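# Move pedestal through self-closing door into yellow bay

## Task

Get the wheeled pedestal through the door that swings shut on its own and into the yellow-taped bay in the next room. All four of its wheels must sit inside the tape, none resting on it. The door must have closed again before you end the scene. One or both robots may do the work. At the end, release the pedestal and move the robots away from it. A robot that topples or is left leaning makes the task fail, and nothing counts as done if it only stays in place because a robot is holding it.

## Robot and tools

Robots. There are two identical Hello Robot Stretch 4 robots, named r1 and r2. Each has an omni-wheel base, a mast with a lift, an arm that telescopes forward, a wrist with yaw, pitch and roll joints, and a two-finger gripper. Each carries four cameras: rN_head_camera, rN_head_left_camera, rN_head_right_camera (head, about 1.55 m up) and rN_wrist_camera. A robot is about 1.6 m tall, and its base rim lies within 0.23 m of the base origin.

Frames. Each robot reports in its own base frame: origin on the floor under the base centre, x forward, y left, z up. hand_pose is a point between the open fingertips in that frame; its printed value can be somewhat wrong. The odometry frame is where the base frame was when the scene began. base_odometry counts wheel turns only, so slipping shows as travel; heading runs -3.142 to 3.142, positive to the left. Nothing in the state tells you where one robot is relative to the other or whether they touch; only the camera images, lidar_m and wrist_depth_mm reveal that.

execute_actions. Arguments: "actions", a list holding one action or none, and optional "cameras", a list of camera names (omitted, null or ["all"] gives all; [] gives none; an unknown name rejects the call). An action is an object keyed "r1" and/or "r2". Under each key:
- "base": exactly one of {"translate_m": d} (drive straight, metres, forward positive, -2 to 2), {"strafe_m": d} (sideways, metres, left positive, -2 to 2) or {"rotate_rad": d} (turn in place, radians, counter-clockwise seen from above positive, -3.2 to 3.2). All three are offsets from where the base last reported itself, not places to reach.
- "joints": absolute targets by name. lift_m 0 to 1.2 m; arm_m 0 to 0.55 m of extension; wrist_yaw_rad -1.134 to 4.276 (0 forward, positive left, 3.14 stowed back; above 3.4 the arm may obstruct); wrist_pitch_rad -1.117 to 4.259 (0 level, 1.57 pointing down); wrist_roll_rad -1.117 to 4.259 (0 fingers level, positive turns the gripper clockwise as seen from behind); gripper_m -0.038 to 0.141 m, the fingertip gap (negative means the tips squeeze each other). A joint target past its range is clipped and the result mentions it; any other bad value or unknown key rejects the whole call with no motion.
- "pace": "slow", "default", "fast" or "max" (base up to 0.1/0.3/0.4/0.6 m/s and 1/2/3/4 rad/s; slower with the lift above 0.2 m).
- "contact_limits": {"arm_m": v}, v from 0 (gentlest) to 0.75 (firmest), default 0.5: how hard the arm may push before halting.
- or, on its own, "end_of_arm": "enable_torque" to revive wrist or gripper motors that shut off.
Everything in one action starts together; no action runs past 15 s. Parts you leave out may keep pushing toward earlier targets. Example: {"r1": {"base": {"translate_m": 0.3}, "joints": {"gripper_m": 0.05}, "pace": "fast"}}. To unfold the wrist at the start, send lift_m 0.4 with wrist_yaw_rad 0.

wait: {"seconds": s}, 0 to 10; nothing new is commanded, and it returns state and images like an empty action. Useful for letting the door swing closed.

zoom_image: {"camera": name, "region": [x0, y0, x1, y1]} in pixels of that camera's latest full image, top-left origin, at most 504 by 504.

read_manual: returns licence texts only; it moves nothing.

finished_scene: {"scene": n}, n 1 or 2; ends the current scene for good, so only call it when the pedestal is in the bay, the door is shut and the robots are clear.

Result lines. base_status and joint_status describe how the last accepted action ended: "done" (for the base, wheels turned the commanded amount even if slipping), "off_target" (stopped short, may still push), "contact_stop_at_<key>" (blocked; that part goes slack), "limit_stop_at_<name>" (a built-in limit; "limit_stop_at_tilt" means a lean beyond 6 degrees, after which lift, arm and wheels go slack; "limit_stop_at_own_body" means a self-collision guard), "time_out", and "torque_fault" (a wrist or gripper motor gave out and ignores commands until enable_torque). on_its_own covers what the call did not command; "held at" there is a held target, not a position. lidar_m lists 12 distances in metres from the base origin, one per 30-degree sector, starting straight ahead and going counter-clockwise (4th left, 7th behind, 10th right); "-" means nothing seen or closer than 0.25 m. It sees from about 0.15 m up, sees the other robot but not itself, and may miss glass and thin legs. wrist_depth_mm is a 7 by 7 grid of depths, 100 to 2000 mm, read from the top left. turned_by_wheels versus turned_by_imu: a gap above about 0.1 rad suggests a collision or slipping, and heading is off by roughly their difference. base_tilt gives forward and right lean in degrees, each with a fixed bias up to about 1.5. motor_effort is percent of maximum, positive toward higher joint values, peak in brackets; wheel motors are positive when pushing the base to turn right. A firm grip shows as a clear gripper_m effort change when the commanded gap is 0 or more; gripper_m position and "done" do not prove a hold.

Cautions. Robots pressing on each other fails the run, and once bases touch even millimetres more driving is a hard press. The same base command can differ by about 3 cm per metre between robots, so jointly carried loads get strained and can tip a robot. Turning or driving with more than 1 kg held and arm_m above 0.2, especially at fast paces, or a steady push or pull with a high gripper, can topple a robot. Avoid slams, drops and very hard pushes, and avoid letting the door or pedestal knock into a robot hard. Fingertips pressed on a surface below can snag; raise the lift. Tilting the gripper up (pitch below -0.2) while rolled (roll below -0.4 or above 4) can trigger the self-collision stop. The simulation keeps running while you think, and robots hold their last command meanwhile. Camera calibration data (K, distortion, T_world_to_cam in each robot's own base frame) is supplied and carries small errors.

Each tool is called after ">>>" as name(argument=value, ...), one argument or row to a line, values as JSON.

## Session

>>> execute_actions(
  actions=[],
)

Scene clock: 0.00 s.
r1.base_odometry: x=+0.000 y=+0.000 heading=+0.000 (m, m, rad; r1's odometry frame)
r1.turned_by_wheels: +0.000 (rad since the last result)
r1.turned_by_imu: +0.000 (rad since the last result)
r1.base_tilt: forward=+0.2 right=+1.1 (deg)
r1.lidar_m: 0.58 0.62 0.93 1.51 1.66 2.39 3.82 1.66 1.24 1.23 0.79 0.60
r1.base_status: not commanded
r1.joint_positions: lift_m=+0.163 arm_m=-0.001 wrist_yaw_rad=+3.080 wrist_pitch_rad=+0.001 wrist_roll_rad=-0.004 gripper_m=+0.057
r1.joint_status: not commanded
r1.motor_effort: lift_m=+18 arm_m=+0 wrist_yaw_rad=+1 wrist_pitch_rad=-8 wrist_roll_rad=-2 gripper_m=-3 wheel_0=+0 wheel_1=+1 wheel_2=+0 (%)
r1.hand_pose: x=-0.1130 y=+0.1051 z=+0.3413 quat_wxyz=(+0.031, +0.000, -0.002, +1.000) (m; r1's base frame)
r1.wrist_depth_mm: 139 141 - - - - - / - 140 - - - - - / - 126 206 - - - - / 108 139 256 - - - - / 138 - - - - - 1921 / 1499 1464 208 1336 191 1281 1205 / 960 931 842 144 866 798 831
r2.base_odometry: x=+0.000 y=+0.000 heading=+0.000 (m, m, rad; r2's odometry frame)
r2.turned_by_wheels: +0.000 (rad since the last result)
r2.turned_by_imu: +0.000 (rad since the last result)
r2.base_tilt: forward=+0.1 right=+0.4 (deg)
r2.lidar_m: 1.58 1.52 1.59 2.16 2.60 2.71 3.70 2.16 3.06 2.20 2.13 2.18
r2.base_status: not commanded
r2.joint_positions: lift_m=+0.157 arm_m=+0.001 wrist_yaw_rad=+3.093 wrist_pitch_rad=-0.004 wrist_roll_rad=-0.010 gripper_m=+0.057
r2.joint_status: not commanded
r2.motor_effort: lift_m=+20 arm_m=+0 wrist_yaw_rad=+1 wrist_pitch_rad=-7 wrist_roll_rad=-3 gripper_m=-2 wheel_0=+0 wheel_1=+0 wheel_2=+0 (%)
r2.hand_pose: x=-0.1125 y=+0.1013 z=+0.3368 quat_wxyz=(+0.024, +0.002, -0.005, +1.000) (m; r2's base frame)
r2.wrist_depth_mm: - 142 - - - - - / - 130 - - - - - / - 127 198 - - - - / 114 140 253 - - - - / 1863 - - - - - - / 1229 1308 197 1430 211 1430 1430 / 854 809 878 152 842 917 960
pictures: r1_head_camera, r1_head_left_camera, r1_head_right_camera, r1_wrist_camera, r2_head_camera, r2_head_left_camera, r2_head_right_camera, r2_wrist_camera
camera_calibration (this result's frames):
r1_wrist_camera: T_world_to_cam=[[0.0580897, 0.997481, -0.0407199, -0.0813869], [-0.0128595, -0.0400378, -0.999115, 0.401822], [-0.998229, 0.0585619, 0.0105013, 0.101726], [0, 0, 0, 1]] pos_world=[0.111441, 0.0913127, 0.397084]
r2_wrist_camera: T_world_to_cam=[[0.0706912, 0.996667, 0.0407105, -0.118823], [-0.025736, 0.0426214, -0.99876, 0.385959], [-0.997166, 0.0695558, 0.0286631, 0.0977917], [0, 0, 0, 1]] pos_world=[0.115847, 0.095175, 0.387514]
Images, in order (width x height): r1_head_camera 420x560, r1_head_left_camera 420x672, r1_head_right_camera 420x672, r1_wrist_camera 616x392, r2_head_camera 420x560, r2_head_left_camera 420x672, r2_head_right_camera 420x672, r2_wrist_camera 616x392.

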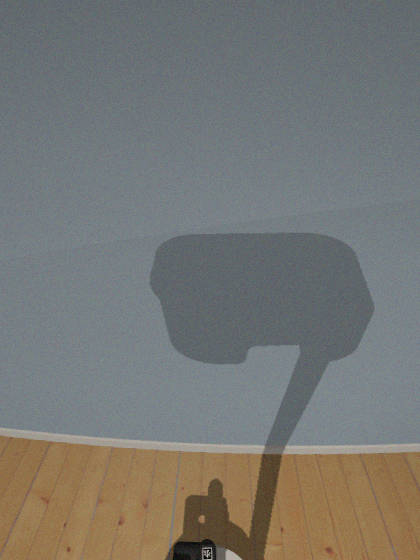

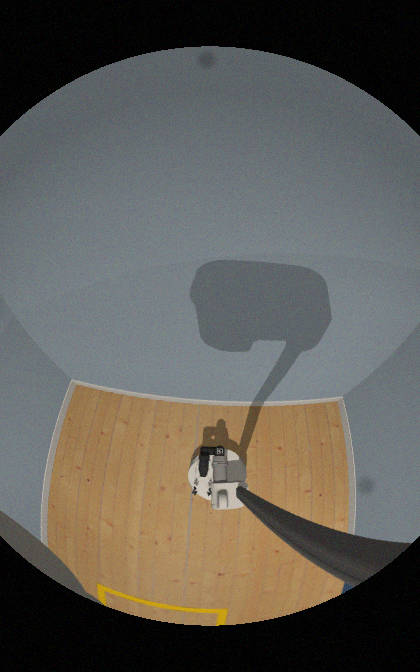

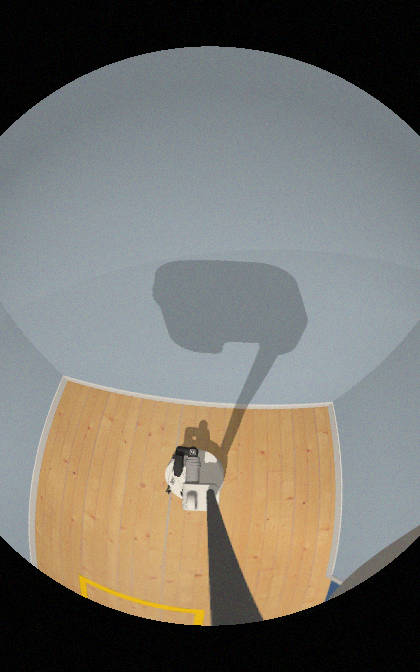

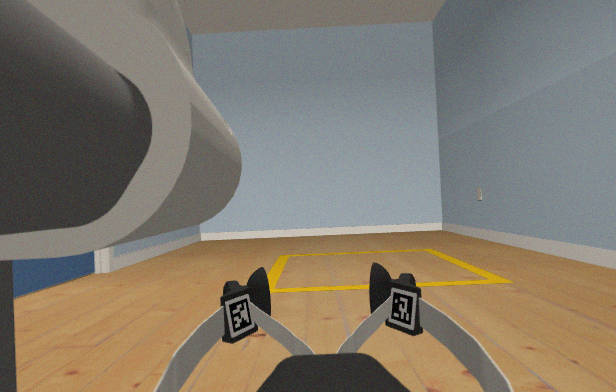

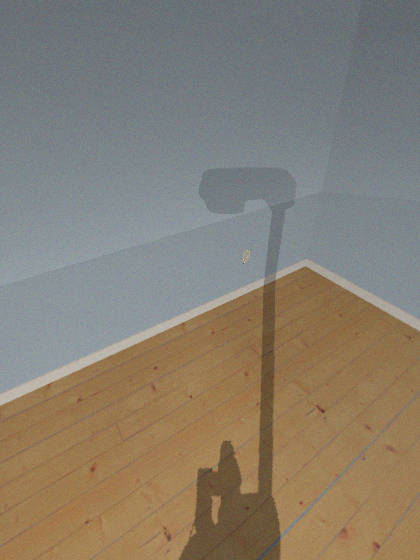

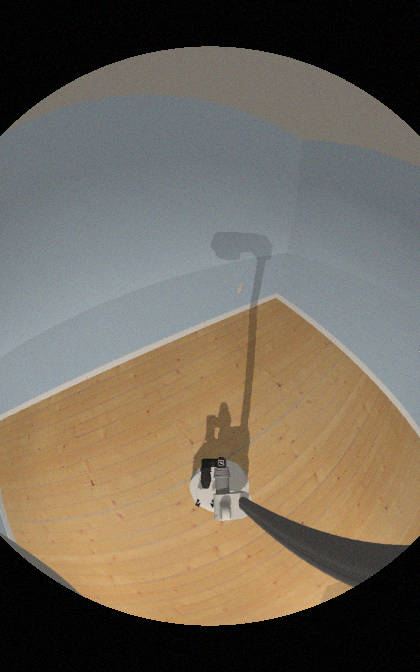

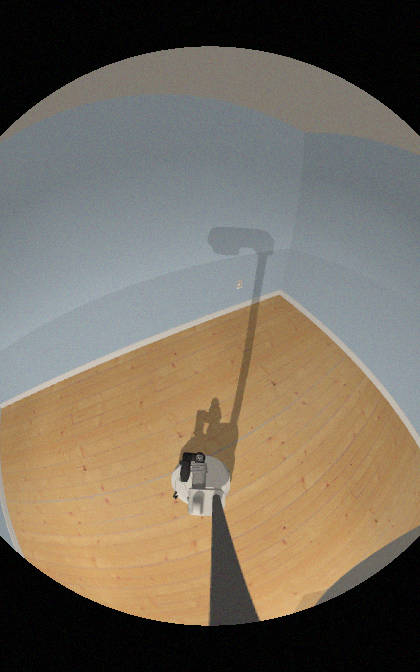

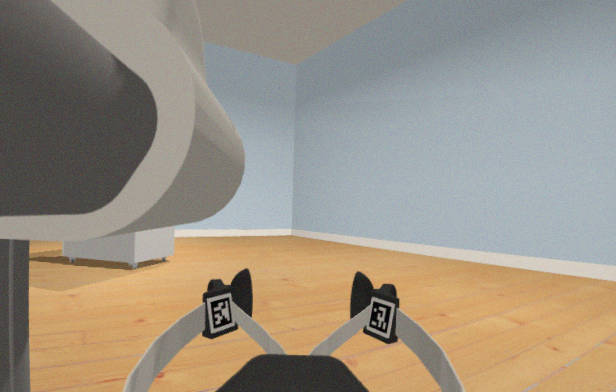

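>>> execute_actions(
  actions=[
    {"r1": {"base": {"rotate_rad": -2.1}, "pace": "fast"}, "r2": {"base": {"rotate_rad": -2.6}, "pace": "fast"}},
  ],
  cameras=["r1_head_camera", "r2_head_camera", "r1_head_left_camera", "r2_head_left_camera"],
)

Scene clock: 4.07 s.
r1.base_odometry: x=+0.000 y=+0.000 heading=-2.099 (m, m, rad; r1's odometry frame)
r1.turned_by_wheels: -2.099 (rad since the last result)
r1.turned_by_imu: -2.103 (rad since the last result)
r1.base_tilt: forward=+0.2 right=+1.3 (deg)
r1.lidar_m: 1.25 1.23 0.81 0.61 0.58 0.60 0.90 1.54 1.66 2.36 3.95 1.66
r1.base_status: done
r1.joint_positions: lift_m=+0.163 arm_m=-0.001 wrist_yaw_rad=+3.080 wrist_pitch_rad=+0.001 wrist_roll_rad=-0.004 gripper_m=+0.057
r1.joint_status: not commanded
r1.motor_effort: lift_m=+18(18) arm_m=+0(0) wrist_yaw_rad=+1(1) wrist_pitch_rad=-8(7) wrist_roll_rad=-3(2) gripper_m=-5(6) wheel_0=+5(10) wheel_1=+6(14) wheel_2=+5(11) (%)
r1.hand_pose: x=-0.1130 y=+0.1051 z=+0.3413 quat_wxyz=(+0.031, +0.000, -0.002, +1.000) (m; r1's base frame)
r1.wrist_depth_mm: 139 141 1708 1118 809 627 512 / - 140 1576 1138 798 627 521 / - 126 207 1160 820 634 525 / 108 140 258 1182 831 634 525 / 138 1499 1618 1182 831 647 525 / 1336 1464 208 1098 192 627 525 / 960 931 854 144 768 603 535
r2.base_odometry: x=+0.000 y=+0.000 heading=-2.600 (m, m, rad; r2's odometry frame)
r2.turned_by_wheels: -2.600 (rad since the last result)
r2.turned_by_imu: -2.553 (rad since the last result)
r2.base_tilt: forward=+0.2 right=+0.3 (deg)
r2.lidar_m: 2.16 2.97 2.21 2.13 2.13 1.58 1.52 1.60 2.26 2.60 2.73 2.47
r2.base_status: done
r2.joint_positions: lift_m=+0.157 arm_m=+0.001 wrist_yaw_rad=+3.093 wrist_pitch_rad=-0.004 wrist_roll_rad=-0.010 gripper_m=+0.057
r2.joint_status: not commanded
r2.motor_effort: lift_m=+20(20) arm_m=+0(1) wrist_yaw_rad=+1(1) wrist_pitch_rad=-7(6) wrist_roll_rad=-3(3) gripper_m=+0(2) wheel_0=-1(7) wheel_1=-1(9) wheel_2=-2(7) (%)
r2.hand_pose: x=-0.1125 y=+0.1013 z=+0.3368 quat_wxyz=(+0.024, +0.002, -0.005, +1.000) (m; r2's base frame)
r2.wrist_depth_mm: - 142 1708 1708 1708 1756 1756 / - 130 1661 1661 1661 1708 1661 / - 127 197 1661 1708 1661 1756 / 114 140 252 1661 1661 1708 1661 / 1576 1618 1618 1618 1661 1618 1618 / 1229 1281 197 1430 211 1430 1397 / 866 809 891 152 842 917 946
pictures: r1_head_camera, r1_head_left_camera, r2_head_camera, r2_head_left_camera
Images, in order (width x height): r1_head_camera 420x560, r1_head_left_camera 420x672, r2_head_camera 420x560, r2_head_left_camera 420x672.

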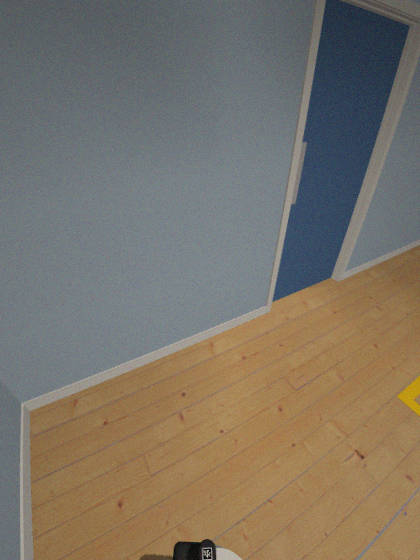

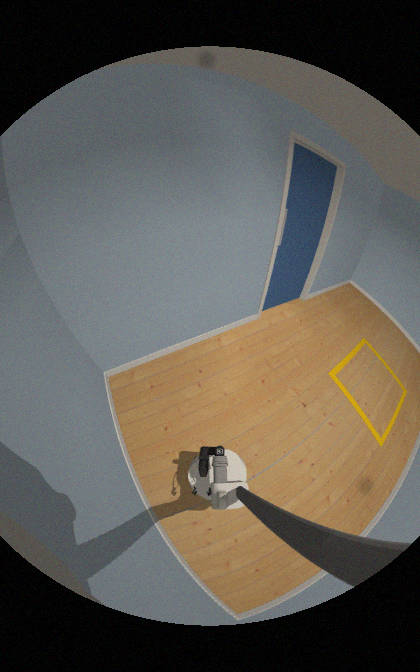

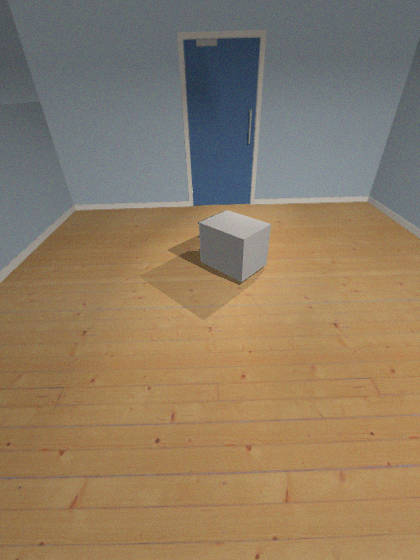

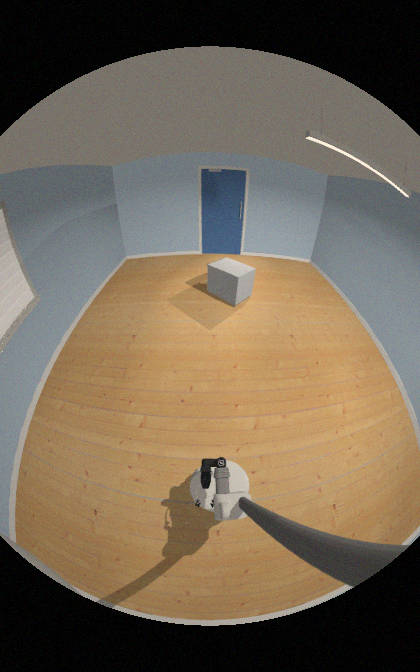

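>>> execute_actions(
  actions=[
    {"r1": {"base": {"rotate_rad": 0.473}, "pace": "fast"}, "r2": {"base": {"strafe_m": 0.25}, "joints": {"lift_m": 0.45}, "pace": "fast"}},
  ],
  cameras=[],
)

>>> execute_actions(
  actions=[
    {"r1": {"base": {"strafe_m": -1.8}, "pace": "fast"}, "r2": {"base": {"translate_m": 1.6}, "pace": "fast"}},
  ],
  cameras=["r1_head_camera", "r2_head_camera"],
)

Scene clock: 21.57 s.
r1.base_odometry: x=+0.000 y=+0.000 heading=-1.627 (m, m, rad; r1's odometry frame)
r1.turned_by_wheels: +0.472 (rad since the last result)
r1.turned_by_imu: +0.472 (rad since the last result)
r1.base_tilt: forward=+0.1 right=+1.2 (deg)
r1.lidar_m: 1.23 0.85 0.60 0.57 0.63 0.87 1.54 1.61 2.26 4.14 1.75 1.28
r1.base_status: done
r1.joint_positions: lift_m=+0.163 arm_m=-0.001 wrist_yaw_rad=+3.080 wrist_pitch_rad=+0.001 wrist_roll_rad=-0.004 gripper_m=+0.057
r1.joint_status: not commanded
r1.motor_effort: lift_m=+18(18) arm_m=+0(0) wrist_yaw_rad=+0(1) wrist_pitch_rad=-8(8) wrist_roll_rad=-2(0) gripper_m=-7(6) wheel_0=-4(9) wheel_1=-5(16) wheel_2=-4(13) (%)
r1.hand_pose: x=-0.1129 y=+0.1051 z=+0.3413 quat_wxyz=(+0.031, +0.000, -0.002, +1.000) (m; r1's base frame)
r1.wrist_depth_mm: 139 140 1618 1661 1708 960 668 / - 140 1661 1661 1661 976 691 / - 126 206 1708 1661 976 683 / 108 139 258 1661 1661 976 683 / 138 1618 1618 1661 1661 1008 707 / 1499 1499 209 1336 192 946 707 / 946 931 842 144 854 788 707
r2.base_odometry: x=+0.129 y=-0.214 heading=-2.600 (m, m, rad; r2's odometry frame)
r2.turned_by_wheels: +0.000 (rad since the last result)
r2.turned_by_imu: -0.001 (rad since the last result)
r2.base_tilt: forward=+0.1 right=+0.3 (deg)
r2.lidar_m: 2.23 2.61 1.96 1.89 2.00 1.58 1.51 1.60 2.26 2.84 2.97 2.20
r2.base_status: done
r2.joint_positions: lift_m=+0.450 arm_m=+0.001 wrist_yaw_rad=+3.093 wrist_pitch_rad=-0.004 wrist_roll_rad=-0.010 gripper_m=+0.057
r2.joint_status: all done
r2.motor_effort: lift_m=+23(27) arm_m=+0(1) wrist_yaw_rad=+1(0) wrist_pitch_rad=-6(6) wrist_roll_rad=-3(3) gripper_m=-2(2) wheel_0=+1(10) wheel_1=+1(13) wheel_2=+0(1) (%)
r2.hand_pose: x=-0.1125 y=+0.1013 z=+0.6290 quat_wxyz=(+0.024, +0.002, -0.005, +1.000) (m; r2's base frame)
r2.wrist_depth_mm: - 142 1708 1661 1661 1708 1661 / - 130 1708 1661 1618 1708 1661 / - 127 198 1661 1708 1708 1708 / 114 141 252 1661 1661 1661 1661 / 1618 1618 1618 1618 1618 1661 1708 / 1576 1618 196 1708 212 1618 1661 / 1537 1430 1537 153 1464 1618 1661
pictures: none
No camera images: the call's "cameras" was empty. Leave "cameras" out to get every camera's image.

Scene clock: 27.20 s.
r1.base_odometry: x=-1.797 y=+0.101 heading=-1.627 (m, m, rad; r1's odometry frame)
r1.turned_by_wheels: +0.000 (rad since the last result)
r1.turned_by_imu: -0.005 (rad since the last result)
r1.base_tilt: forward=+0.1 right=+1.2 (deg)
r1.lidar_m: 1.28 1.31 1.76 2.39 2.21 1.61 1.54 1.63 2.27 2.33 1.73 1.29
r1.base_status: done
r1.joint_positions: lift_m=+0.163 arm_m=-0.001 wrist_yaw_rad=+3.080 wrist_pitch_rad=+0.001 wrist_roll_rad=-0.004 gripper_m=+0.057
r1.joint_status: not commanded
r1.motor_effort: lift_m=+18(18) arm_m=+0(0) wrist_yaw_rad=+1(1) wrist_pitch_rad=-8(8) wrist_roll_rad=-2(1) gripper_m=-4(2) wheel_0=+0(17) wheel_1=-1(19) wheel_2=+0(4) (%)
r1.hand_pose: x=-0.1129 y=+0.1051 z=+0.3413 quat_wxyz=(+0.031, +0.000, -0.002, +1.000) (m; r1's base frame)
r1.wrist_depth_mm: 139 141 1661 1661 1708 1756 1756 / - 140 1661 1661 1708 1708 1808 / - 126 206 1661 1661 1661 1756 / 108 139 257 1708 1618 1708 1708 / 138 1618 1618 1661 1708 1756 1756 / 1464 1464 208 1336 191 1255 1229 / 931 931 854 144 866 798 842
r2.base_odometry: x=-1.242 y=-1.039 heading=-2.600 (m, m, rad; r2's odometry frame)
r2.turned_by_wheels: +0.000 (rad since the last result)
r2.turned_by_imu: -0.007 (rad since the last result)
r2.base_tilt: forward=+0.2 right=+0.3 (deg)
r2.lidar_m: 0.92 2.57 1.90 1.82 1.91 2.71 3.13 3.27 3.00 2.89 0.77 0.79
r2.base_status: done
r2.joint_positions: lift_m=+0.450 arm_m=+0.001 wrist_yaw_rad=+3.093 wrist_pitch_rad=-0.004 wrist_roll_rad=-0.010 gripper_m=+0.057
r2.joint_status: not commanded
r2.motor_effort: lift_m=+23(23) arm_m=+0(1) wrist_yaw_rad=+0(0) wrist_pitch_rad=-6(7) wrist_roll_rad=-2(2) gripper_m=+1(2) wheel_0=-1(5) wheel_1=-1(5) wheel_2=+0(10) (%)
r2.hand_pose: x=-0.1125 y=+0.1013 z=+0.6290 quat_wxyz=(+0.024, +0.002, -0.005, +1.000) (m; r2's base frame)
r2.wrist_depth_mm: - 143 - - - - - / - 131 - - - - - / - 127 198 - - - - / 114 141 252 - - - - / - - - - - - - / - - 197 - 213 - - / 1499 1366 1537 152 1464 1576 1661
pictures: r1_head_camera, r2_head_camera
Images, in order (width x height): r1_head_camera 420x560, r2_head_camera 420x560.

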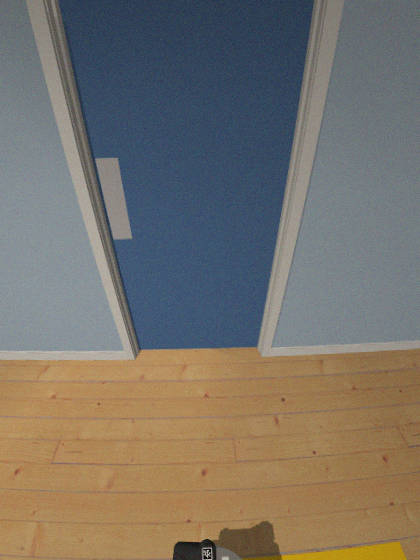

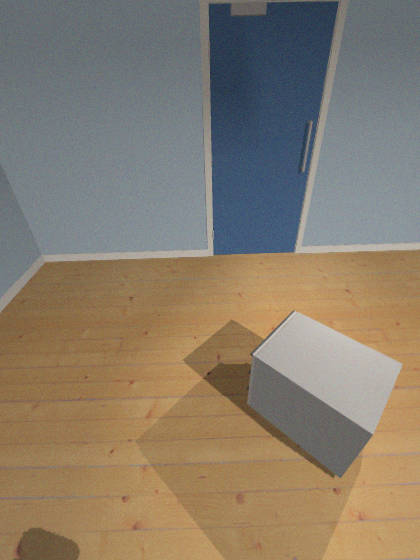

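>>> execute_actions(
  actions=[
    {"r1": {"base": {"strafe_m": 0.1}, "pace": "fast"}, "r2": {"base": {"translate_m": 0.66}, "pace": "fast"}},
  ],
  cameras=[],
)

>>> execute_actions(
  actions=[
    {"r1": {"base": {"translate_m": 1.0}, "pace": "fast"}, "r2": {"base": {"rotate_rad": -0.8}, "pace": "fast"}},
  ],
  cameras=[],
)

>>> execute_actions(
  actions=[
    {"r1": {"base": {"translate_m": 0.4}, "pace": "slow"}, "r2": {"base": {"translate_m": 0.38}, "pace": "slow"}},
  ],
  cameras=["r1_head_left_camera", "r2_head_left_camera"],
)

Scene clock: 35.57 s.
r1.base_odometry: x=-1.697 y=+0.095 heading=-1.627 (m, m, rad; r1's odometry frame)
r1.turned_by_wheels: +0.000 (rad since the last result)
r1.turned_by_imu: -0.001 (rad since the last result)
r1.base_tilt: forward=+0.1 right=+1.2 (deg)
r1.lidar_m: 1.28 1.26 1.75 2.30 2.19 1.62 1.56 1.63 2.25 2.43 1.72 1.32
r1.base_status: done
r1.joint_positions: lift_m=+0.163 arm_m=-0.001 wrist_yaw_rad=+3.080 wrist_pitch_rad=+0.001 wrist_roll_rad=-0.004 gripper_m=+0.057
r1.joint_status: not commanded
r1.motor_effort: lift_m=+18(17) arm_m=+0(0) wrist_yaw_rad=+1(0) wrist_pitch_rad=-8(8) wrist_roll_rad=+0(0) gripper_m=-6(5) wheel_0=-1(16) wheel_1=+0(15) wheel_2=+0(1) (%)
r1.hand_pose: x=-0.1129 y=+0.1051 z=+0.3413 quat_wxyz=(+0.031, +0.000, -0.002, +1.000) (m; r1's base frame)
r1.wrist_depth_mm: 139 141 1708 1708 1708 1756 1756 / - 140 1618 1661 1756 1756 1756 / - 126 206 1708 1661 1756 1808 / 108 139 258 1661 1661 1661 1708 / 138 1661 1576 1618 1618 1708 1661 / 1464 1430 208 1336 191 1255 1205 / 931 931 866 144 878 788 820
r2.base_odometry: x=-1.808 y=-1.379 heading=-2.600 (m, m, rad; r2's odometry frame)
r2.turned_by_wheels: +0.000 (rad since the last result)
r2.turned_by_imu: -0.004 (rad since the last result)
r2.base_tilt: forward=+0.2 right=+0.3 (deg)
r2.lidar_m: 2.02 2.12 1.91 1.84 1.90 2.67 3.86 3.97 3.00 0.40 0.32 0.33
r2.base_status: done
r2.joint_positions: lift_m=+0.450 arm_m=+0.001 wrist_yaw_rad=+3.093 wrist_pitch_rad=-0.004 wrist_roll_rad=-0.010 gripper_m=+0.057
r2.joint_status: not commanded
r2.motor_effort: lift_m=+23(23) arm_m=-1(1) wrist_yaw_rad=+0(0) wrist_pitch_rad=-7(6) wrist_roll_rad=-2(3) gripper_m=-3(3) wheel_0=-2(6) wheel_1=+0(5) wheel_2=+1(13) (%)
r2.hand_pose: x=-0.1125 y=+0.1013 z=+0.6290 quat_wxyz=(+0.024, +0.002, -0.005, +1.000) (m; r2's base frame)
r2.wrist_depth_mm: - 142 - - - - - / - 131 - - - - - / - 127 197 - - - - / 114 140 253 - - - - / - - - - - - - / - - 197 - 213 - - / 1537 1430 1537 153 1499 1618 1661
pictures: none
No camera images: the call's "cameras" was empty. Leave "cameras" out to get every camera's image.

Scene clock: 39.37 s.
r1.base_odometry: x=-1.753 y=-0.903 heading=-1.626 (m, m, rad; r1's odometry frame)
r1.turned_by_wheels: +0.001 (rad since the last result)
r1.turned_by_imu: -0.002 (rad since the last result)
r1.base_tilt: forward=+0.2 right=+1.2 (deg)
r1.lidar_m: 0.27 0.29 0.41 0.91 2.38 2.65 2.56 2.71 2.53 0.90 0.42 0.29
r1.base_status: done
r1.joint_positions: lift_m=+0.163 arm_m=-0.001 wrist_yaw_rad=+3.080 wrist_pitch_rad=+0.001 wrist_roll_rad=-0.004 gripper_m=+0.057
r1.joint_status: not commanded
r1.motor_effort: lift_m=+18(18) arm_m=+0(0) wrist_yaw_rad=+1(2) wrist_pitch_rad=-8(8) wrist_roll_rad=-2(0) gripper_m=-2(6) wheel_0=+3(6) wheel_1=+6(13) wheel_2=-1(17) (%)
r1.hand_pose: x=-0.1129 y=+0.1051 z=+0.3413 quat_wxyz=(+0.031, +0.000, -0.002, +1.000) (m; r1's base frame)
r1.wrist_depth_mm: 139 141 - - - - - / - 140 - - - - - / - 126 206 - - - - / 108 139 256 - - - - / 138 - - - - - - / 1499 1464 208 1336 192 1281 1182 / 946 931 854 144 866 778 831
r2.base_odometry: x=-1.808 y=-1.379 heading=+2.883 (m, m, rad; r2's odometry frame)
r2.turned_by_wheels: -0.800 (rad since the last result)
r2.turned_by_imu: -0.787 (rad since the last result)
r2.base_tilt: forward=+0.2 right=+0.2 (deg)
r2.lidar_m: 0.33 2.00 2.05 2.10 1.83 1.84 2.15 3.77 3.76 3.36 0.48 0.34
r2.base_status: done
r2.joint_positions: lift_m=+0.450 arm_m=+0.001 wrist_yaw_rad=+3.093 wrist_pitch_rad=-0.004 wrist_roll_rad=-0.010 gripper_m=+0.057
r2.joint_status: not commanded
r2.motor_effort: lift_m=+23(23) arm_m=-1(1) wrist_yaw_rad=+1(1) wrist_pitch_rad=-7(7) wrist_roll_rad=-3(3) gripper_m=-3(0) wheel_0=+1(5) wheel_1=-1(9) wheel_2=-1(8) (%)
r2.hand_pose: x=-0.1125 y=+0.1013 z=+0.6290 quat_wxyz=(+0.024, +0.002, -0.005, +1.000) (m; r2's base frame)
r2.wrist_depth_mm: - 142 - - - 1808 1618 / - 130 - - - 1756 1537 / - 127 198 - - 1808 1537 / 114 141 253 - - 1756 1499 / - - - - - 1708 1537 / - - 197 - 213 1708 1464 / 1464 1397 1618 153 1499 1576 1499
pictures: none
No camera images: the call's "cameras" was empty. Leave "cameras" out to get every camera's image.

Scene clock: 44.63 s.
r1.base_odometry: x=-1.775 y=-1.301 heading=-1.626 (m, m, rad; r1's odometry frame)
r1.turned_by_wheels: +0.000 (rad since the last result)
r1.turned_by_imu: +0.013 (rad since the last result)
r1.base_tilt: forward=+0.0 right=+1.2 (deg)
r1.lidar_m: 0.25 0.30 2.36 0.34 0.36 3.06 2.98 3.11 0.53 0.26 0.25 -
r1.base_status: done
r1.joint_positions: lift_m=+0.163 arm_m=-0.001 wrist_yaw_rad=+3.080 wrist_pitch_rad=+0.001 wrist_roll_rad=-0.004 gripper_m=+0.057
r1.joint_status: not commanded
r1.motor_effort: lift_m=+18(18) arm_m=+0(0) wrist_yaw_rad=+0(3) wrist_pitch_rad=-8(8) wrist_roll_rad=-2(0) gripper_m=-5(3) wheel_0=+12(31) wheel_1=+8(20) wheel_2=-20(28) (%)
r1.hand_pose: x=-0.1129 y=+0.1051 z=+0.3413 quat_wxyz=(+0.031, +0.000, -0.002, +1.000) (m; r1's base frame)
r1.wrist_depth_mm: 139 141 - - - - - / - 140 - - - - - / - 126 206 - - - - / 108 139 258 - - - - / 138 - - - - - - / 1464 1430 208 1336 192 1281 1229 / 946 931 854 144 854 788 842
r2.base_odometry: x=-2.175 y=-1.282 heading=+2.883 (m, m, rad; r2's odometry frame)
r2.turned_by_wheels: +0.000 (rad since the last result)
r2.turned_by_imu: -0.002 (rad since the last result)
r2.base_tilt: forward=+0.1 right=+0.4 (deg)
r2.lidar_m: 0.25 1.35 1.66 2.04 2.10 2.10 2.47 4.03 4.06 0.32 0.25 0.25
r2.base_status: done
r2.joint_positions: lift_m=+0.450 arm_m=+0.001 wrist_yaw_rad=+3.093 wrist_pitch_rad=-0.004 wrist_roll_rad=-0.010 gripper_m=+0.057
r2.joint_status: not commanded
r2.motor_effort: lift_m=+23(23) arm_m=-1(0) wrist_yaw_rad=+1(1) wrist_pitch_rad=-6(6) wrist_roll_rad=-3(3) gripper_m=-1(1) wheel_0=+6(9) wheel_1=+3(5) wheel_2=-8(13) (%)
r2.hand_pose: x=-0.1125 y=+0.1013 z=+0.6291 quat_wxyz=(+0.024, +0.002, -0.005, +1.000) (m; r2's base frame)
r2.wrist_depth_mm: - 142 - - - - 1808 / - 131 - - - - 1756 / - 127 198 - - - 1756 / 114 140 252 - - 1983 1756 / - - - - - - 1756 / - - 198 - 212 1983 1708 / 1499 1397 1537 152 1464 1618 1618
pictures: r1_head_left_camera, r2_head_left_camera
Images, in order (width x height): r1_head_left_camera 420x672, r2_head_left_camera 420x672.

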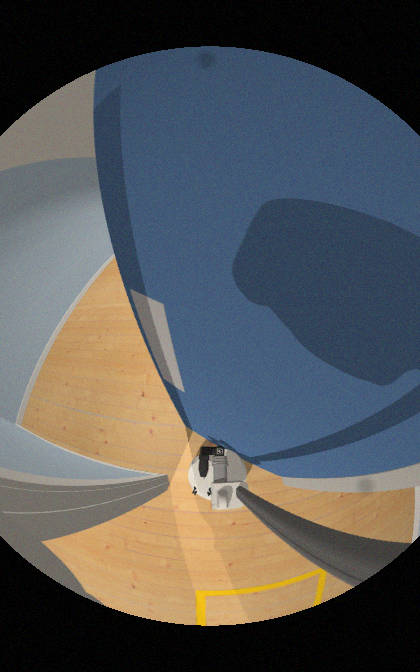

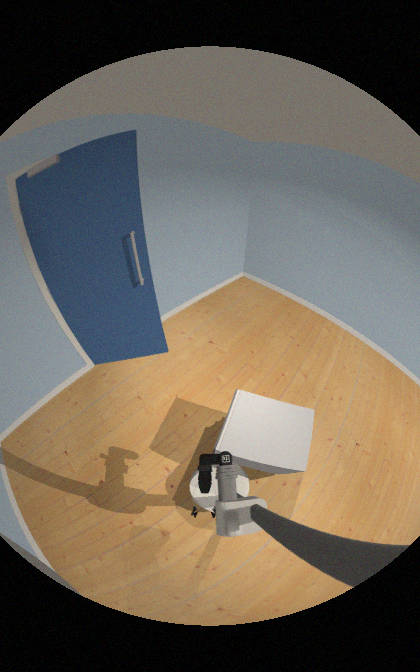

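>>> execute_actions(
  actions=[
    {"r1": {"base": {"translate_m": 0.45}, "pace": "default"}, "r2": {"base": {"translate_m": 0.2}, "pace": "slow"}},
  ],
  cameras=["r1_head_left_camera", "r2_head_left_camera"],
)

Scene clock: 58.47 s.
r1.base_odometry: x=-1.659 y=-1.081 heading=-1.916 (m, m, rad; r1's odometry frame)
r1.turned_by_wheels: -0.290 (rad since the last result)
r1.turned_by_imu: -0.292 (rad since the last result)
r1.base_tilt: forward=+0.2 right=+1.2 (deg)
r1.lidar_m: - 0.25 0.25 0.26 2.19 2.52 2.74 2.74 2.98 2.54 0.36 0.25
r1.base_status: translate_m contact_stop (by the wheels' count: -0.232 of +0.450)
r1.joint_positions: lift_m=+0.163 arm_m=-0.001 wrist_yaw_rad=+3.090 wrist_pitch_rad=+0.001 wrist_roll_rad=-0.004 gripper_m=+0.057
r1.joint_status: not commanded
r1.on_its_own: the wheels are slack since a contact_stop; wrist_yaw_rad is at rest, and its effort (-29) is outside its rest range (-13 to +13)
r1.motor_effort: lift_m=+18(18) arm_m=+0(0) wrist_yaw_rad=-29(30) wrist_pitch_rad=-8(8) wrist_roll_rad=-2(1) gripper_m=-3(0) wheel_0=+0(13) wheel_1=+0(14) wheel_2=+0(36) (%)
r1.hand_pose: x=-0.1141 y=+0.1021 z=+0.3413 quat_wxyz=(+0.026, +0.000, -0.002, +1.000) (m; r1's base frame)
r1.wrist_depth_mm: 139 140 - - - - - / - 139 - - - - - / - 124 189 - - - - / 107 138 236 - - - - / 137 - - - - - - / 1336 1499 208 1308 192 1255 1229 / 891 931 842 144 878 798 831
r2.base_odometry: x=-2.368 y=-1.231 heading=+2.882 (m, m, rad; r2's odometry frame)
r2.turned_by_wheels: +0.000 (rad since the last result)
r2.turned_by_imu: -0.005 (rad since the last result)
r2.base_tilt: forward=+0.1 right=+0.4 (deg)
r2.lidar_m: 0.25 1.51 1.58 1.90 2.23 2.22 2.60 4.17 4.19 0.25 0.25 0.25
r2.base_status: done
r2.joint_positions: lift_m=+0.450 arm_m=+0.001 wrist_yaw_rad=+3.093 wrist_pitch_rad=-0.004 wrist_roll_rad=-0.010 gripper_m=+0.057
r2.joint_status: not commanded
r2.motor_effort: lift_m=+23(23) arm_m=+0(0) wrist_yaw_rad=+1(1) wrist_pitch_rad=-6(6) wrist_roll_rad=-3(3) gripper_m=-2(3) wheel_0=+5(6) wheel_1=+0(6) wheel_2=-9(13) (%)
r2.hand_pose: x=-0.1125 y=+0.1013 z=+0.6291 quat_wxyz=(+0.024, +0.002, -0.005, +1.000) (m; r2's base frame)
r2.wrist_depth_mm: - 142 - - - - 1921 / - 131 - - - - 1863 / - 126 197 - - - 1863 / 114 140 253 - - - 1808 / - - - - - - 1808 / - - 198 - 213 - 1863 / 1537 1430 1576 152 1499 1661 1661
pictures: r1_head_left_camera, r2_head_left_camera
Images, in order (width x height): r1_head_left_camera 420x672, r2_head_left_camera 420x672.

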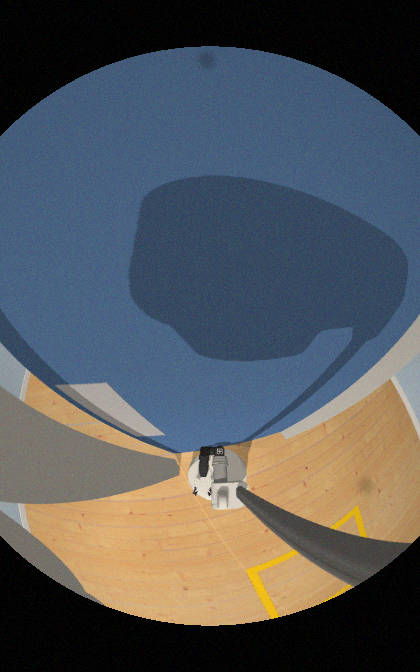

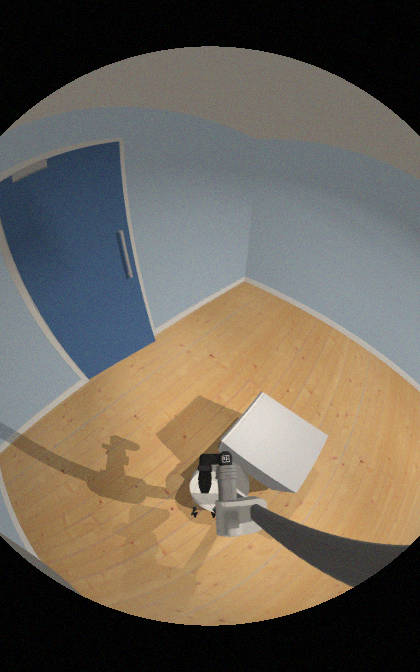

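>>> execute_actions(
  actions=[
    {"r1": {"base": {"translate_m": -0.25}, "pace": "default"}, "r2": {"base": {"translate_m": -0.08}, "pace": "default"}},
  ],
  cameras=[],
)

>>> execute_actions(
  actions=[
    {"r1": {"base": {"rotate_rad": 0.29}, "pace": "default"}, "r2": {"base": {"rotate_rad": 0.8}, "pace": "fast"}},
  ],
  cameras=[],
)

>>> execute_actions(
  actions=[
    {"r2": {"base": {"translate_m": -0.72}, "pace": "fast"}},
  ],
  cameras=["r1_head_left_camera", "r1_head_camera"],
)

Scene clock: 66.63 s.
r1.base_odometry: x=-1.574 y=-0.846 heading=-1.916 (m, m, rad; r1's odometry frame)
r1.turned_by_wheels: +0.000 (rad since the last result)
r1.turned_by_imu: -0.001 (rad since the last result)
r1.base_tilt: forward=+0.2 right=+1.2 (deg)
r1.lidar_m: 0.36 0.36 0.35 0.63 2.11 2.46 2.49 2.52 2.89 2.61 0.75 0.43
r1.base_status: done
r1.joint_positions: lift_m=+0.163 arm_m=-0.001 wrist_yaw_rad=+3.080 wrist_pitch_rad=+0.001 wrist_roll_rad=-0.004 gripper_m=+0.057
r1.joint_status: not commanded
r1.motor_effort: lift_m=+18(18) arm_m=+0(0) wrist_yaw_rad=+0(30) wrist_pitch_rad=-8(8) wrist_roll_rad=-1(0) gripper_m=-2(4) wheel_0=-2(8) wheel_1=-4(10) wheel_2=+4(12) (%)
r1.hand_pose: x=-0.1130 y=+0.1050 z=+0.3413 quat_wxyz=(+0.031, +0.000, -0.002, +1.000) (m; r1's base frame)
r1.wrist_depth_mm: 139 141 - - - - - / - 139 - - - - - / - 126 206 - - - - / 108 139 255 - - - - / 138 - - - - - 1983 / 1537 1464 208 1366 192 1255 1255 / 946 946 854 144 878 798 820
r2.base_odometry: x=-2.291 y=-1.252 heading=+2.882 (m, m, rad; r2's odometry frame)
r2.turned_by_wheels: +0.000 (rad since the last result)
r2.turned_by_imu: -0.001 (rad since the last result)
r2.base_tilt: forward=+0.1 right=+0.3 (deg)
r2.lidar_m: 0.31 1.68 1.66 1.98 2.18 2.17 2.56 4.12 4.13 0.29 0.25 0.25
r2.base_status: done
r2.joint_positions: lift_m=+0.450 arm_m=+0.001 wrist_yaw_rad=+3.093 wrist_pitch_rad=-0.004 wrist_roll_rad=-0.010 gripper_m=+0.057
r2.joint_status: not commanded
r2.motor_effort: lift_m=+23(23) arm_m=-1(1) wrist_yaw_rad=+1(1) wrist_pitch_rad=-6(7) wrist_roll_rad=-3(3) gripper_m=-2(3) wheel_0=-1(5) wheel_1=+0(3) wheel_2=-2(7) (%)
r2.hand_pose: x=-0.1125 y=+0.1013 z=+0.6291 quat_wxyz=(+0.024, +0.002, -0.005, +1.000) (m; r2's base frame)
r2.wrist_depth_mm: - 142 - - - - 1863 / - 131 - - - - 1808 / - 127 198 - - - 1756 / 114 140 253 - - - 1921 / - - - - - - 1756 / - - 196 - 212 - 1863 / 1499 1430 1499 152 1464 1618 1661
pictures: none
No camera images: the call's "cameras" was empty. Leave "cameras" out to get every camera's image.

Scene clock: 67.97 s.
r1.base_odometry: x=-1.574 y=-0.846 heading=-1.627 (m, m, rad; r1's odometry frame)
r1.turned_by_wheels: +0.289 (rad since the last result)
r1.turned_by_imu: +0.289 (rad since the last result)
r1.base_tilt: forward=+0.1 right=+1.1 (deg)
r1.lidar_m: 0.35 0.35 0.44 1.28 2.20 2.58 2.48 2.61 2.72 1.14 0.52 0.37
r1.base_status: done
r1.joint_positions: lift_m=+0.163 arm_m=-0.001 wrist_yaw_rad=+3.080 wrist_pitch_rad=+0.001 wrist_roll_rad=-0.004 gripper_m=+0.057
r1.joint_status: not commanded
r1.motor_effort: lift_m=+18(18) arm_m=+0(0) wrist_yaw_rad=+0(0) wrist_pitch_rad=-8(8) wrist_roll_rad=-1(2) gripper_m=-3(3) wheel_0=-4(10) wheel_1=-5(12) wheel_2=-4(10) (%)
r1.hand_pose: x=-0.1130 y=+0.1050 z=+0.3413 quat_wxyz=(+0.031, +0.000, -0.002, +1.000) (m; r1's base frame)
r1.wrist_depth_mm: 139 141 - - - - - / - 140 - - - - - / - 126 206 - - - - / 108 139 256 - - - - / 138 - - - - - - / 1499 1464 208 1336 191 1281 1255 / 946 946 866 144 878 788 820
r2.base_odometry: x=-2.291 y=-1.252 heading=-2.601 (m, m, rad; r2's odometry frame)
r2.turned_by_wheels: +0.800 (rad since the last result)
r2.turned_by_imu: +0.785 (rad since the last result)
r2.base_tilt: forward=+0.2 right=+0.2 (deg)
r2.lidar_m: 1.67 1.76 2.25 2.19 2.31 3.16 - 3.60 0.27 0.25 0.28 1.71
r2.base_status: done
r2.joint_positions: lift_m=+0.450 arm_m=+0.001 wrist_yaw_rad=+3.093 wrist_pitch_rad=-0.004 wrist_roll_rad=-0.010 gripper_m=+0.057
r2.joint_status: not commanded
r2.motor_effort: lift_m=+23(23) arm_m=-1(1) wrist_yaw_rad=+1(0) wrist_pitch_rad=-6(6) wrist_roll_rad=-3(3) gripper_m=+0(1) wheel_0=+1(7) wheel_1=+1(6) wheel_2=+0(7) (%)
r2.hand_pose: x=-0.1125 y=+0.1013 z=+0.6291 quat_wxyz=(+0.024, +0.002, -0.005, +1.000) (m; r2's base frame)
r2.wrist_depth_mm: - 142 - - - - - / - 131 - - - - - / - 127 197 - - - - / 114 141 252 - - - - / - - - - - - - / - - 197 - 212 - - / 1464 1430 1576 153 1464 1576 1708
pictures: none
No camera images: the call's "cameras" was empty. Leave "cameras" out to get every camera's image.

Scene clock: 71.13 s.
r1.base_odometry: x=-1.574 y=-0.846 heading=-1.627 (m, m, rad; r1's odometry frame)
r1.turned_by_wheels: +0.000 (rad since the last result)
r1.turned_by_imu: +0.000 (rad since the last result)
r1.base_tilt: forward=+0.1 right=+1.2 (deg)
r1.lidar_m: 0.35 0.34 0.43 1.28 2.22 2.59 2.49 2.62 2.69 1.14 0.52 0.37
r1.base_status: not commanded
r1.joint_positions: lift_m=+0.163 arm_m=-0.001 wrist_yaw_rad=+3.080 wrist_pitch_rad=+0.001 wrist_roll_rad=-0.004 gripper_m=+0.057
r1.joint_status: not commanded
r1.motor_effort: lift_m=+18(18) arm_m=+0(0) wrist_yaw_rad=+0(0) wrist_pitch_rad=-8(8) wrist_roll_rad=-3(2) gripper_m=-3(0) wheel_0=-3(3) wheel_1=-5(5) wheel_2=-4(4) (%)
r1.hand_pose: x=-0.1130 y=+0.1050 z=+0.3413 quat_wxyz=(+0.031, +0.000, -0.002, +1.000) (m; r1's base frame)
r1.wrist_depth_mm: 139 141 - - - - - / - 140 - - - - - / - 126 207 - - - - / 108 139 257 - - - - / 138 - - - - - - / 1499 1499 208 1336 192 1281 1205 / 946 931 854 145 854 798 820
r2.base_odometry: x=-1.673 y=-0.881 heading=-2.601 (m, m, rad; r2's odometry frame)
r2.turned_by_wheels: +0.000 (rad since the last result)
r2.turned_by_imu: +0.002 (rad since the last result)
r2.base_tilt: forward=+0.3 right=+0.3 (deg)
r2.lidar_m: 2.39 2.51 2.28 2.19 2.29 3.19 3.47 3.53 2.64 2.53 0.61 0.49
r2.base_status: done
r2.joint_positions: lift_m=+0.450 arm_m=+0.001 wrist_yaw_rad=+3.093 wrist_pitch_rad=-0.004 wrist_roll_rad=-0.010 gripper_m=+0.057
r2.joint_status: not commanded
r2.motor_effort: lift_m=+23(23) arm_m=+0(1) wrist_yaw_rad=+1(1) wrist_pitch_rad=-6(6) wrist_roll_rad=-3(2) gripper_m=+0(3) wheel_0=+2(3) wheel_1=+0(5) wheel_2=+0(12) (%)
r2.hand_pose: x=-0.1125 y=+0.1013 z=+0.6291 quat_wxyz=(+0.024, +0.002, -0.005, +1.000) (m; r2's base frame)
r2.wrist_depth_mm: - 143 - - - - - / - 130 - - - - - / - 127 198 - - - - / 114 140 253 - - - - / - - - - - - - / - - 197 - 213 - - / 1499 1397 1537 152 1464 1618 1661
pictures: r1_head_camera, r1_head_left_camera
Images, in order (width x height): r1_head_camera 420x560, r1_head_left_camera 420x672.

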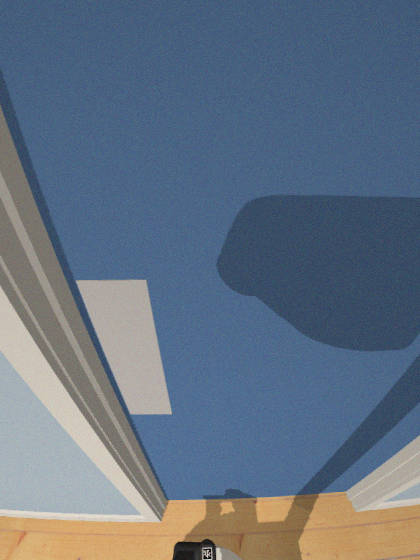

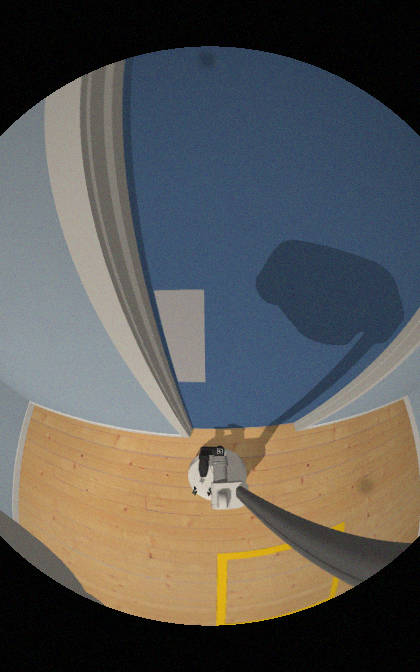

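>>> execute_actions(
  actions=[],
)

Scene clock: 75.80 s.
r1.base_odometry: x=-1.574 y=-0.846 heading=-1.627 (m, m, rad; r1's odometry frame)
r1.turned_by_wheels: +0.000 (rad since the last result)
r1.turned_by_imu: +0.000 (rad since the last result)
r1.base_tilt: forward=+0.2 right=+1.2 (deg)
r1.lidar_m: 0.35 0.35 0.43 1.28 2.22 2.57 2.48 2.63 2.71 1.14 0.52 0.38
r1.base_status: not commanded
r1.joint_positions: lift_m=+0.163 arm_m=-0.001 wrist_yaw_rad=+3.080 wrist_pitch_rad=+0.001 wrist_roll_rad=-0.004 gripper_m=+0.057
r1.joint_status: not commanded
r1.motor_effort: lift_m=+18(18) arm_m=+0(0) wrist_yaw_rad=+0(0) wrist_pitch_rad=-8(8) wrist_roll_rad=-3(2) gripper_m=-4(0) wheel_0=-4(3) wheel_1=-5(5) wheel_2=-4(4) (%)
r1.hand_pose: x=-0.1130 y=+0.1050 z=+0.3413 quat_wxyz=(+0.031, +0.000, -0.002, +1.000) (m; r1's base frame)
r1.wrist_depth_mm: 139 141 - - - - - / - 140 - - - - - / - 126 206 - - - - / 108 139 257 - - - - / 138 - - - - - - / 1499 1464 208 1308 193 1281 1205 / 931 931 854 144 854 788 831
r2.base_odometry: x=-1.673 y=-0.881 heading=-2.601 (m, m, rad; r2's odometry frame)
r2.turned_by_wheels: +0.000 (rad since the last result)
r2.turned_by_imu: -0.001 (rad since the last result)
r2.base_tilt: forward=+0.1 right=+0.3 (deg)
r2.lidar_m: 2.39 2.51 2.27 2.18 2.26 3.20 3.46 3.53 2.64 2.53 0.59 0.50
r2.base_status: done
r2.joint_positions: lift_m=+0.450 arm_m=+0.001 wrist_yaw_rad=+3.093 wrist_pitch_rad=-0.004 wrist_roll_rad=-0.010 gripper_m=+0.057
r2.joint_status: not commanded
r2.motor_effort: lift_m=+23(23) arm_m=+0(1) wrist_yaw_rad=+0(1) wrist_pitch_rad=-6(6) wrist_roll_rad=-3(2) gripper_m=+1(3) wheel_0=+2(3) wheel_1=+0(5) wheel_2=+0(12) (%)
r2.hand_pose: x=-0.1125 y=+0.1013 z=+0.6291 quat_wxyz=(+0.024, +0.002, -0.005, +1.000) (m; r2's base frame)
r2.wrist_depth_mm: - 142 - - - - - / - 131 - - - - - / - 127 198 - - - - / 114 140 252 - - - - / - - - - - - - / - - 196 - 213 - - / 1464 1430 1537 152 1464 1618 1618
pictures: r1_head_camera, r1_head_left_camera, r1_head_right_camera, r1_wrist_camera, r2_head_camera, r2_head_left_camera, r2_head_right_camera, r2_wrist_camera
camera_calibration (this result's frames):
r1_wrist_camera: T_world_to_cam=[[0.0577276, 0.997502, -0.0407196, -0.0813268], [-0.0127199, -0.0400494, -0.999117, 0.401788], [-0.998251, 0.0581945, 0.0103761, 0.101784], [0, 0, 0, 1]] pos_world=[0.111412, 0.0912917, 0.397065]
r2_wrist_camera: T_world_to_cam=[[0.0707434, 0.996663, 0.0407111, -0.13073], [-0.0257397, 0.0426237, -0.99876, 0.677813], [-0.997162, 0.0696078, 0.0286692, 0.0894287], [0, 0, 0, 1]] pos_world=[0.11587, 0.0951778, 0.679731]
Images, in order (width x height): r1_head_camera 420x560, r1_head_left_camera 420x672, r1_head_right_camera 420x672, r1_wrist_camera 616x392, r2_head_camera 420x560, r2_head_left_camera 420x672, r2_head_right_camera 420x672, r2_wrist_camera 616x392.

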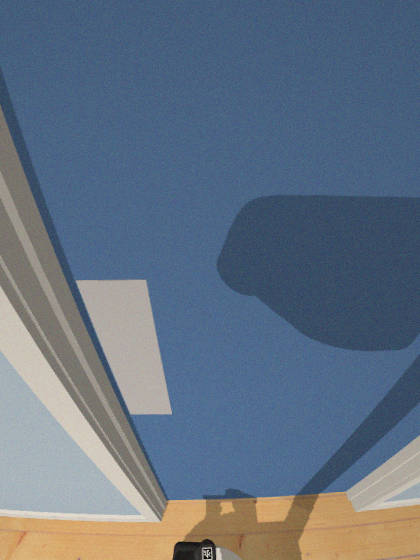

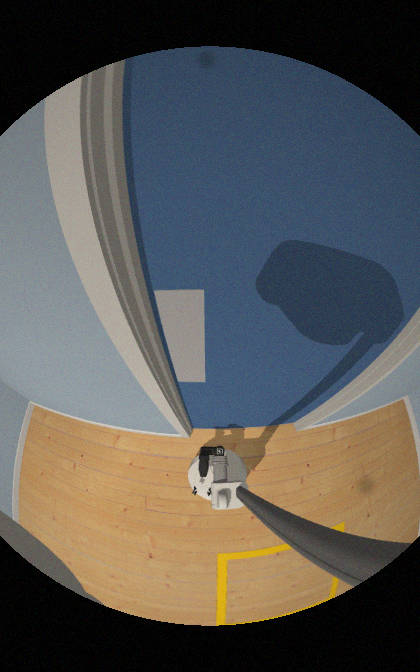

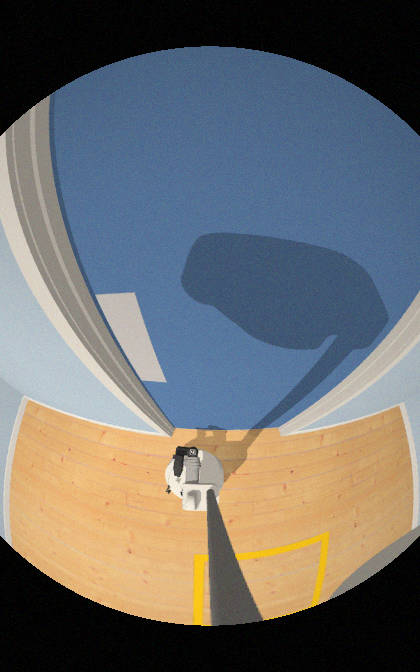

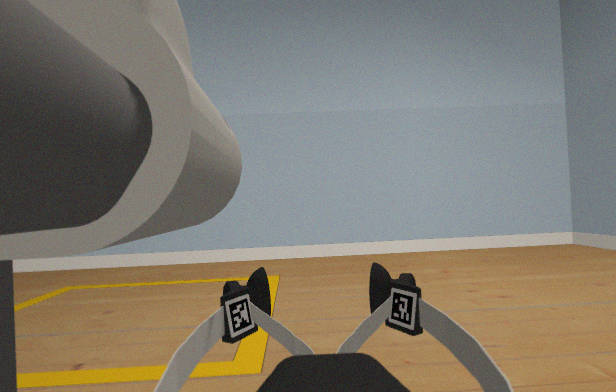

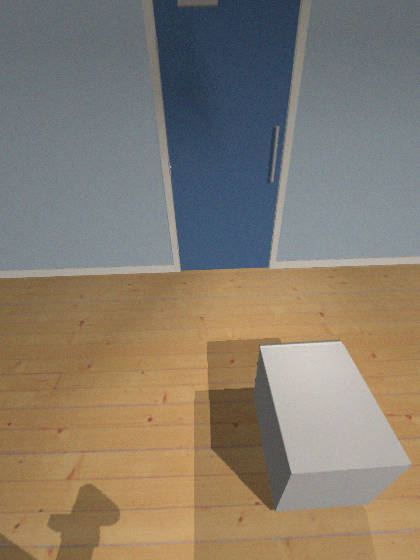

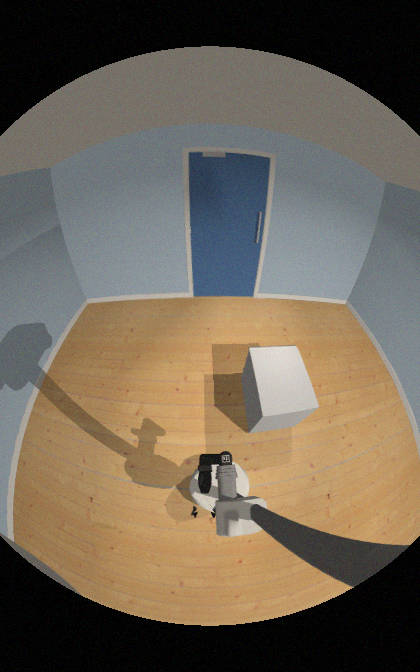

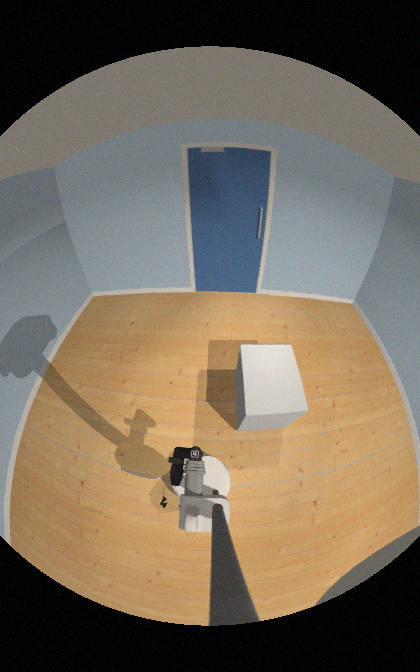

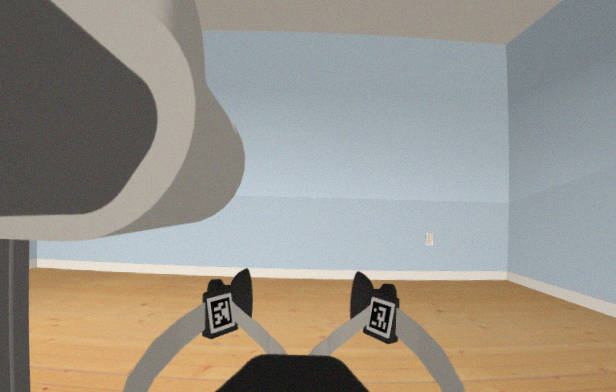

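>>> execute_actions(
  actions=[
    {"r1": {"base": {"strafe_m": -0.16}}, "r2": {"base": {"strafe_m": -0.46}}},
  ],
  cameras=["r1_head_camera", "r2_head_camera"],
)

>>> execute_actions(
  actions=[
    {"r1": {"base": {"translate_m": 0.95}, "pace": "slow"}},
  ],
  cameras=["r1_head_camera", "r1_head_right_camera", "r2_head_camera"],
)

Scene clock: 84.37 s.
r1.base_odometry: x=-1.734 y=-0.837 heading=-1.627 (m, m, rad; r1's odometry frame)
r1.turned_by_wheels: +0.000 (rad since the last result)
r1.turned_by_imu: -0.001 (rad since the last result)
r1.base_tilt: forward=+0.1 right=+1.2 (deg)
r1.lidar_m: 0.35 0.38 0.45 1.26 2.36 2.57 2.49 2.65 2.54 1.12 0.51 0.37
r1.base_status: done
r1.joint_positions: lift_m=+0.163 arm_m=-0.001 wrist_yaw_rad=+3.080 wrist_pitch_rad=+0.001 wrist_roll_rad=-0.004 gripper_m=+0.057
r1.joint_status: not commanded
r1.motor_effort: lift_m=+18(18) arm_m=+0(0) wrist_yaw_rad=+0(0) wrist_pitch_rad=-8(8) wrist_roll_rad=-1(1) gripper_m=-3(6) wheel_0=+4(12) wheel_1=-6(11) wheel_2=+0(3) (%)
r1.hand_pose: x=-0.1130 y=+0.1050 z=+0.3413 quat_wxyz=(+0.031, +0.000, -0.002, +1.000) (m; r1's base frame)
r1.wrist_depth_mm: 139 141 - - - - - / - 140 - - - - - / - 126 206 - - - - / 108 139 257 - - - - / 138 - - - - - - / 1537 1464 208 1336 192 1281 1205 / 946 946 854 144 878 788 831
r2.base_odometry: x=-1.910 y=-0.487 heading=-2.601 (m, m, rad; r2's odometry frame)
r2.turned_by_wheels: +0.000 (rad since the last result)
r2.turned_by_imu: -0.003 (rad since the last result)
r2.base_tilt: forward=+0.2 right=+0.3 (deg)
r2.lidar_m: 0.40 0.40 2.75 2.66 2.75 3.53 3.48 2.89 2.17 2.08 2.19 0.42
r2.base_status: done
r2.joint_positions: lift_m=+0.450 arm_m=+0.001 wrist_yaw_rad=+3.093 wrist_pitch_rad=-0.004 wrist_roll_rad=-0.010 gripper_m=+0.057
r2.joint_status: not commanded
r2.motor_effort: lift_m=+23(23) arm_m=-1(0) wrist_yaw_rad=+1(1) wrist_pitch_rad=-7(6) wrist_roll_rad=-2(3) gripper_m=-2(0) wheel_0=-1(10) wheel_1=+1(7) wheel_2=+0(0) (%)
r2.hand_pose: x=-0.1125 y=+0.1013 z=+0.6291 quat_wxyz=(+0.024, +0.002, -0.005, +1.000) (m; r2's base frame)
r2.wrist_depth_mm: - 142 - - - - - / - 131 - - - - - / - 128 198 - - - - / 114 140 253 - - - - / - - - - - - - / - - 198 - 211 - - / 1464 1430 1537 152 1464 1661 1708
pictures: r1_head_camera, r2_head_camera
Images, in order (width x height): r1_head_camera 420x560, r2_head_camera 420x560.

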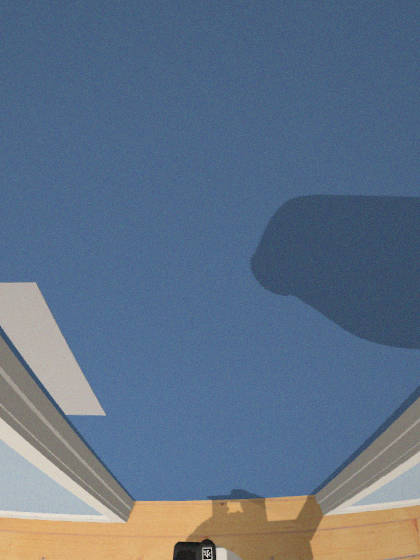

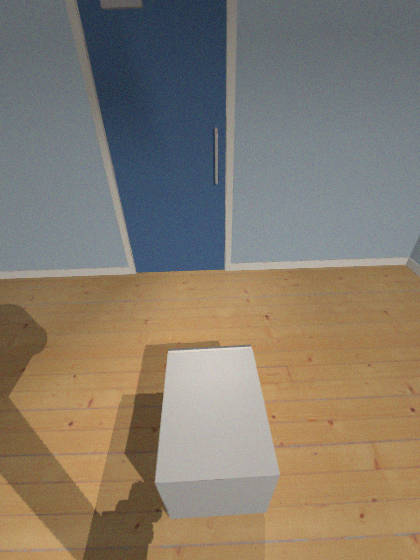

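action 0: r1: "base": translate_m = 0.95 would last too long for one action: at the pace "slow" translate_m can be at most 0.766 in either direction: name a faster pace, or command the rest in another action


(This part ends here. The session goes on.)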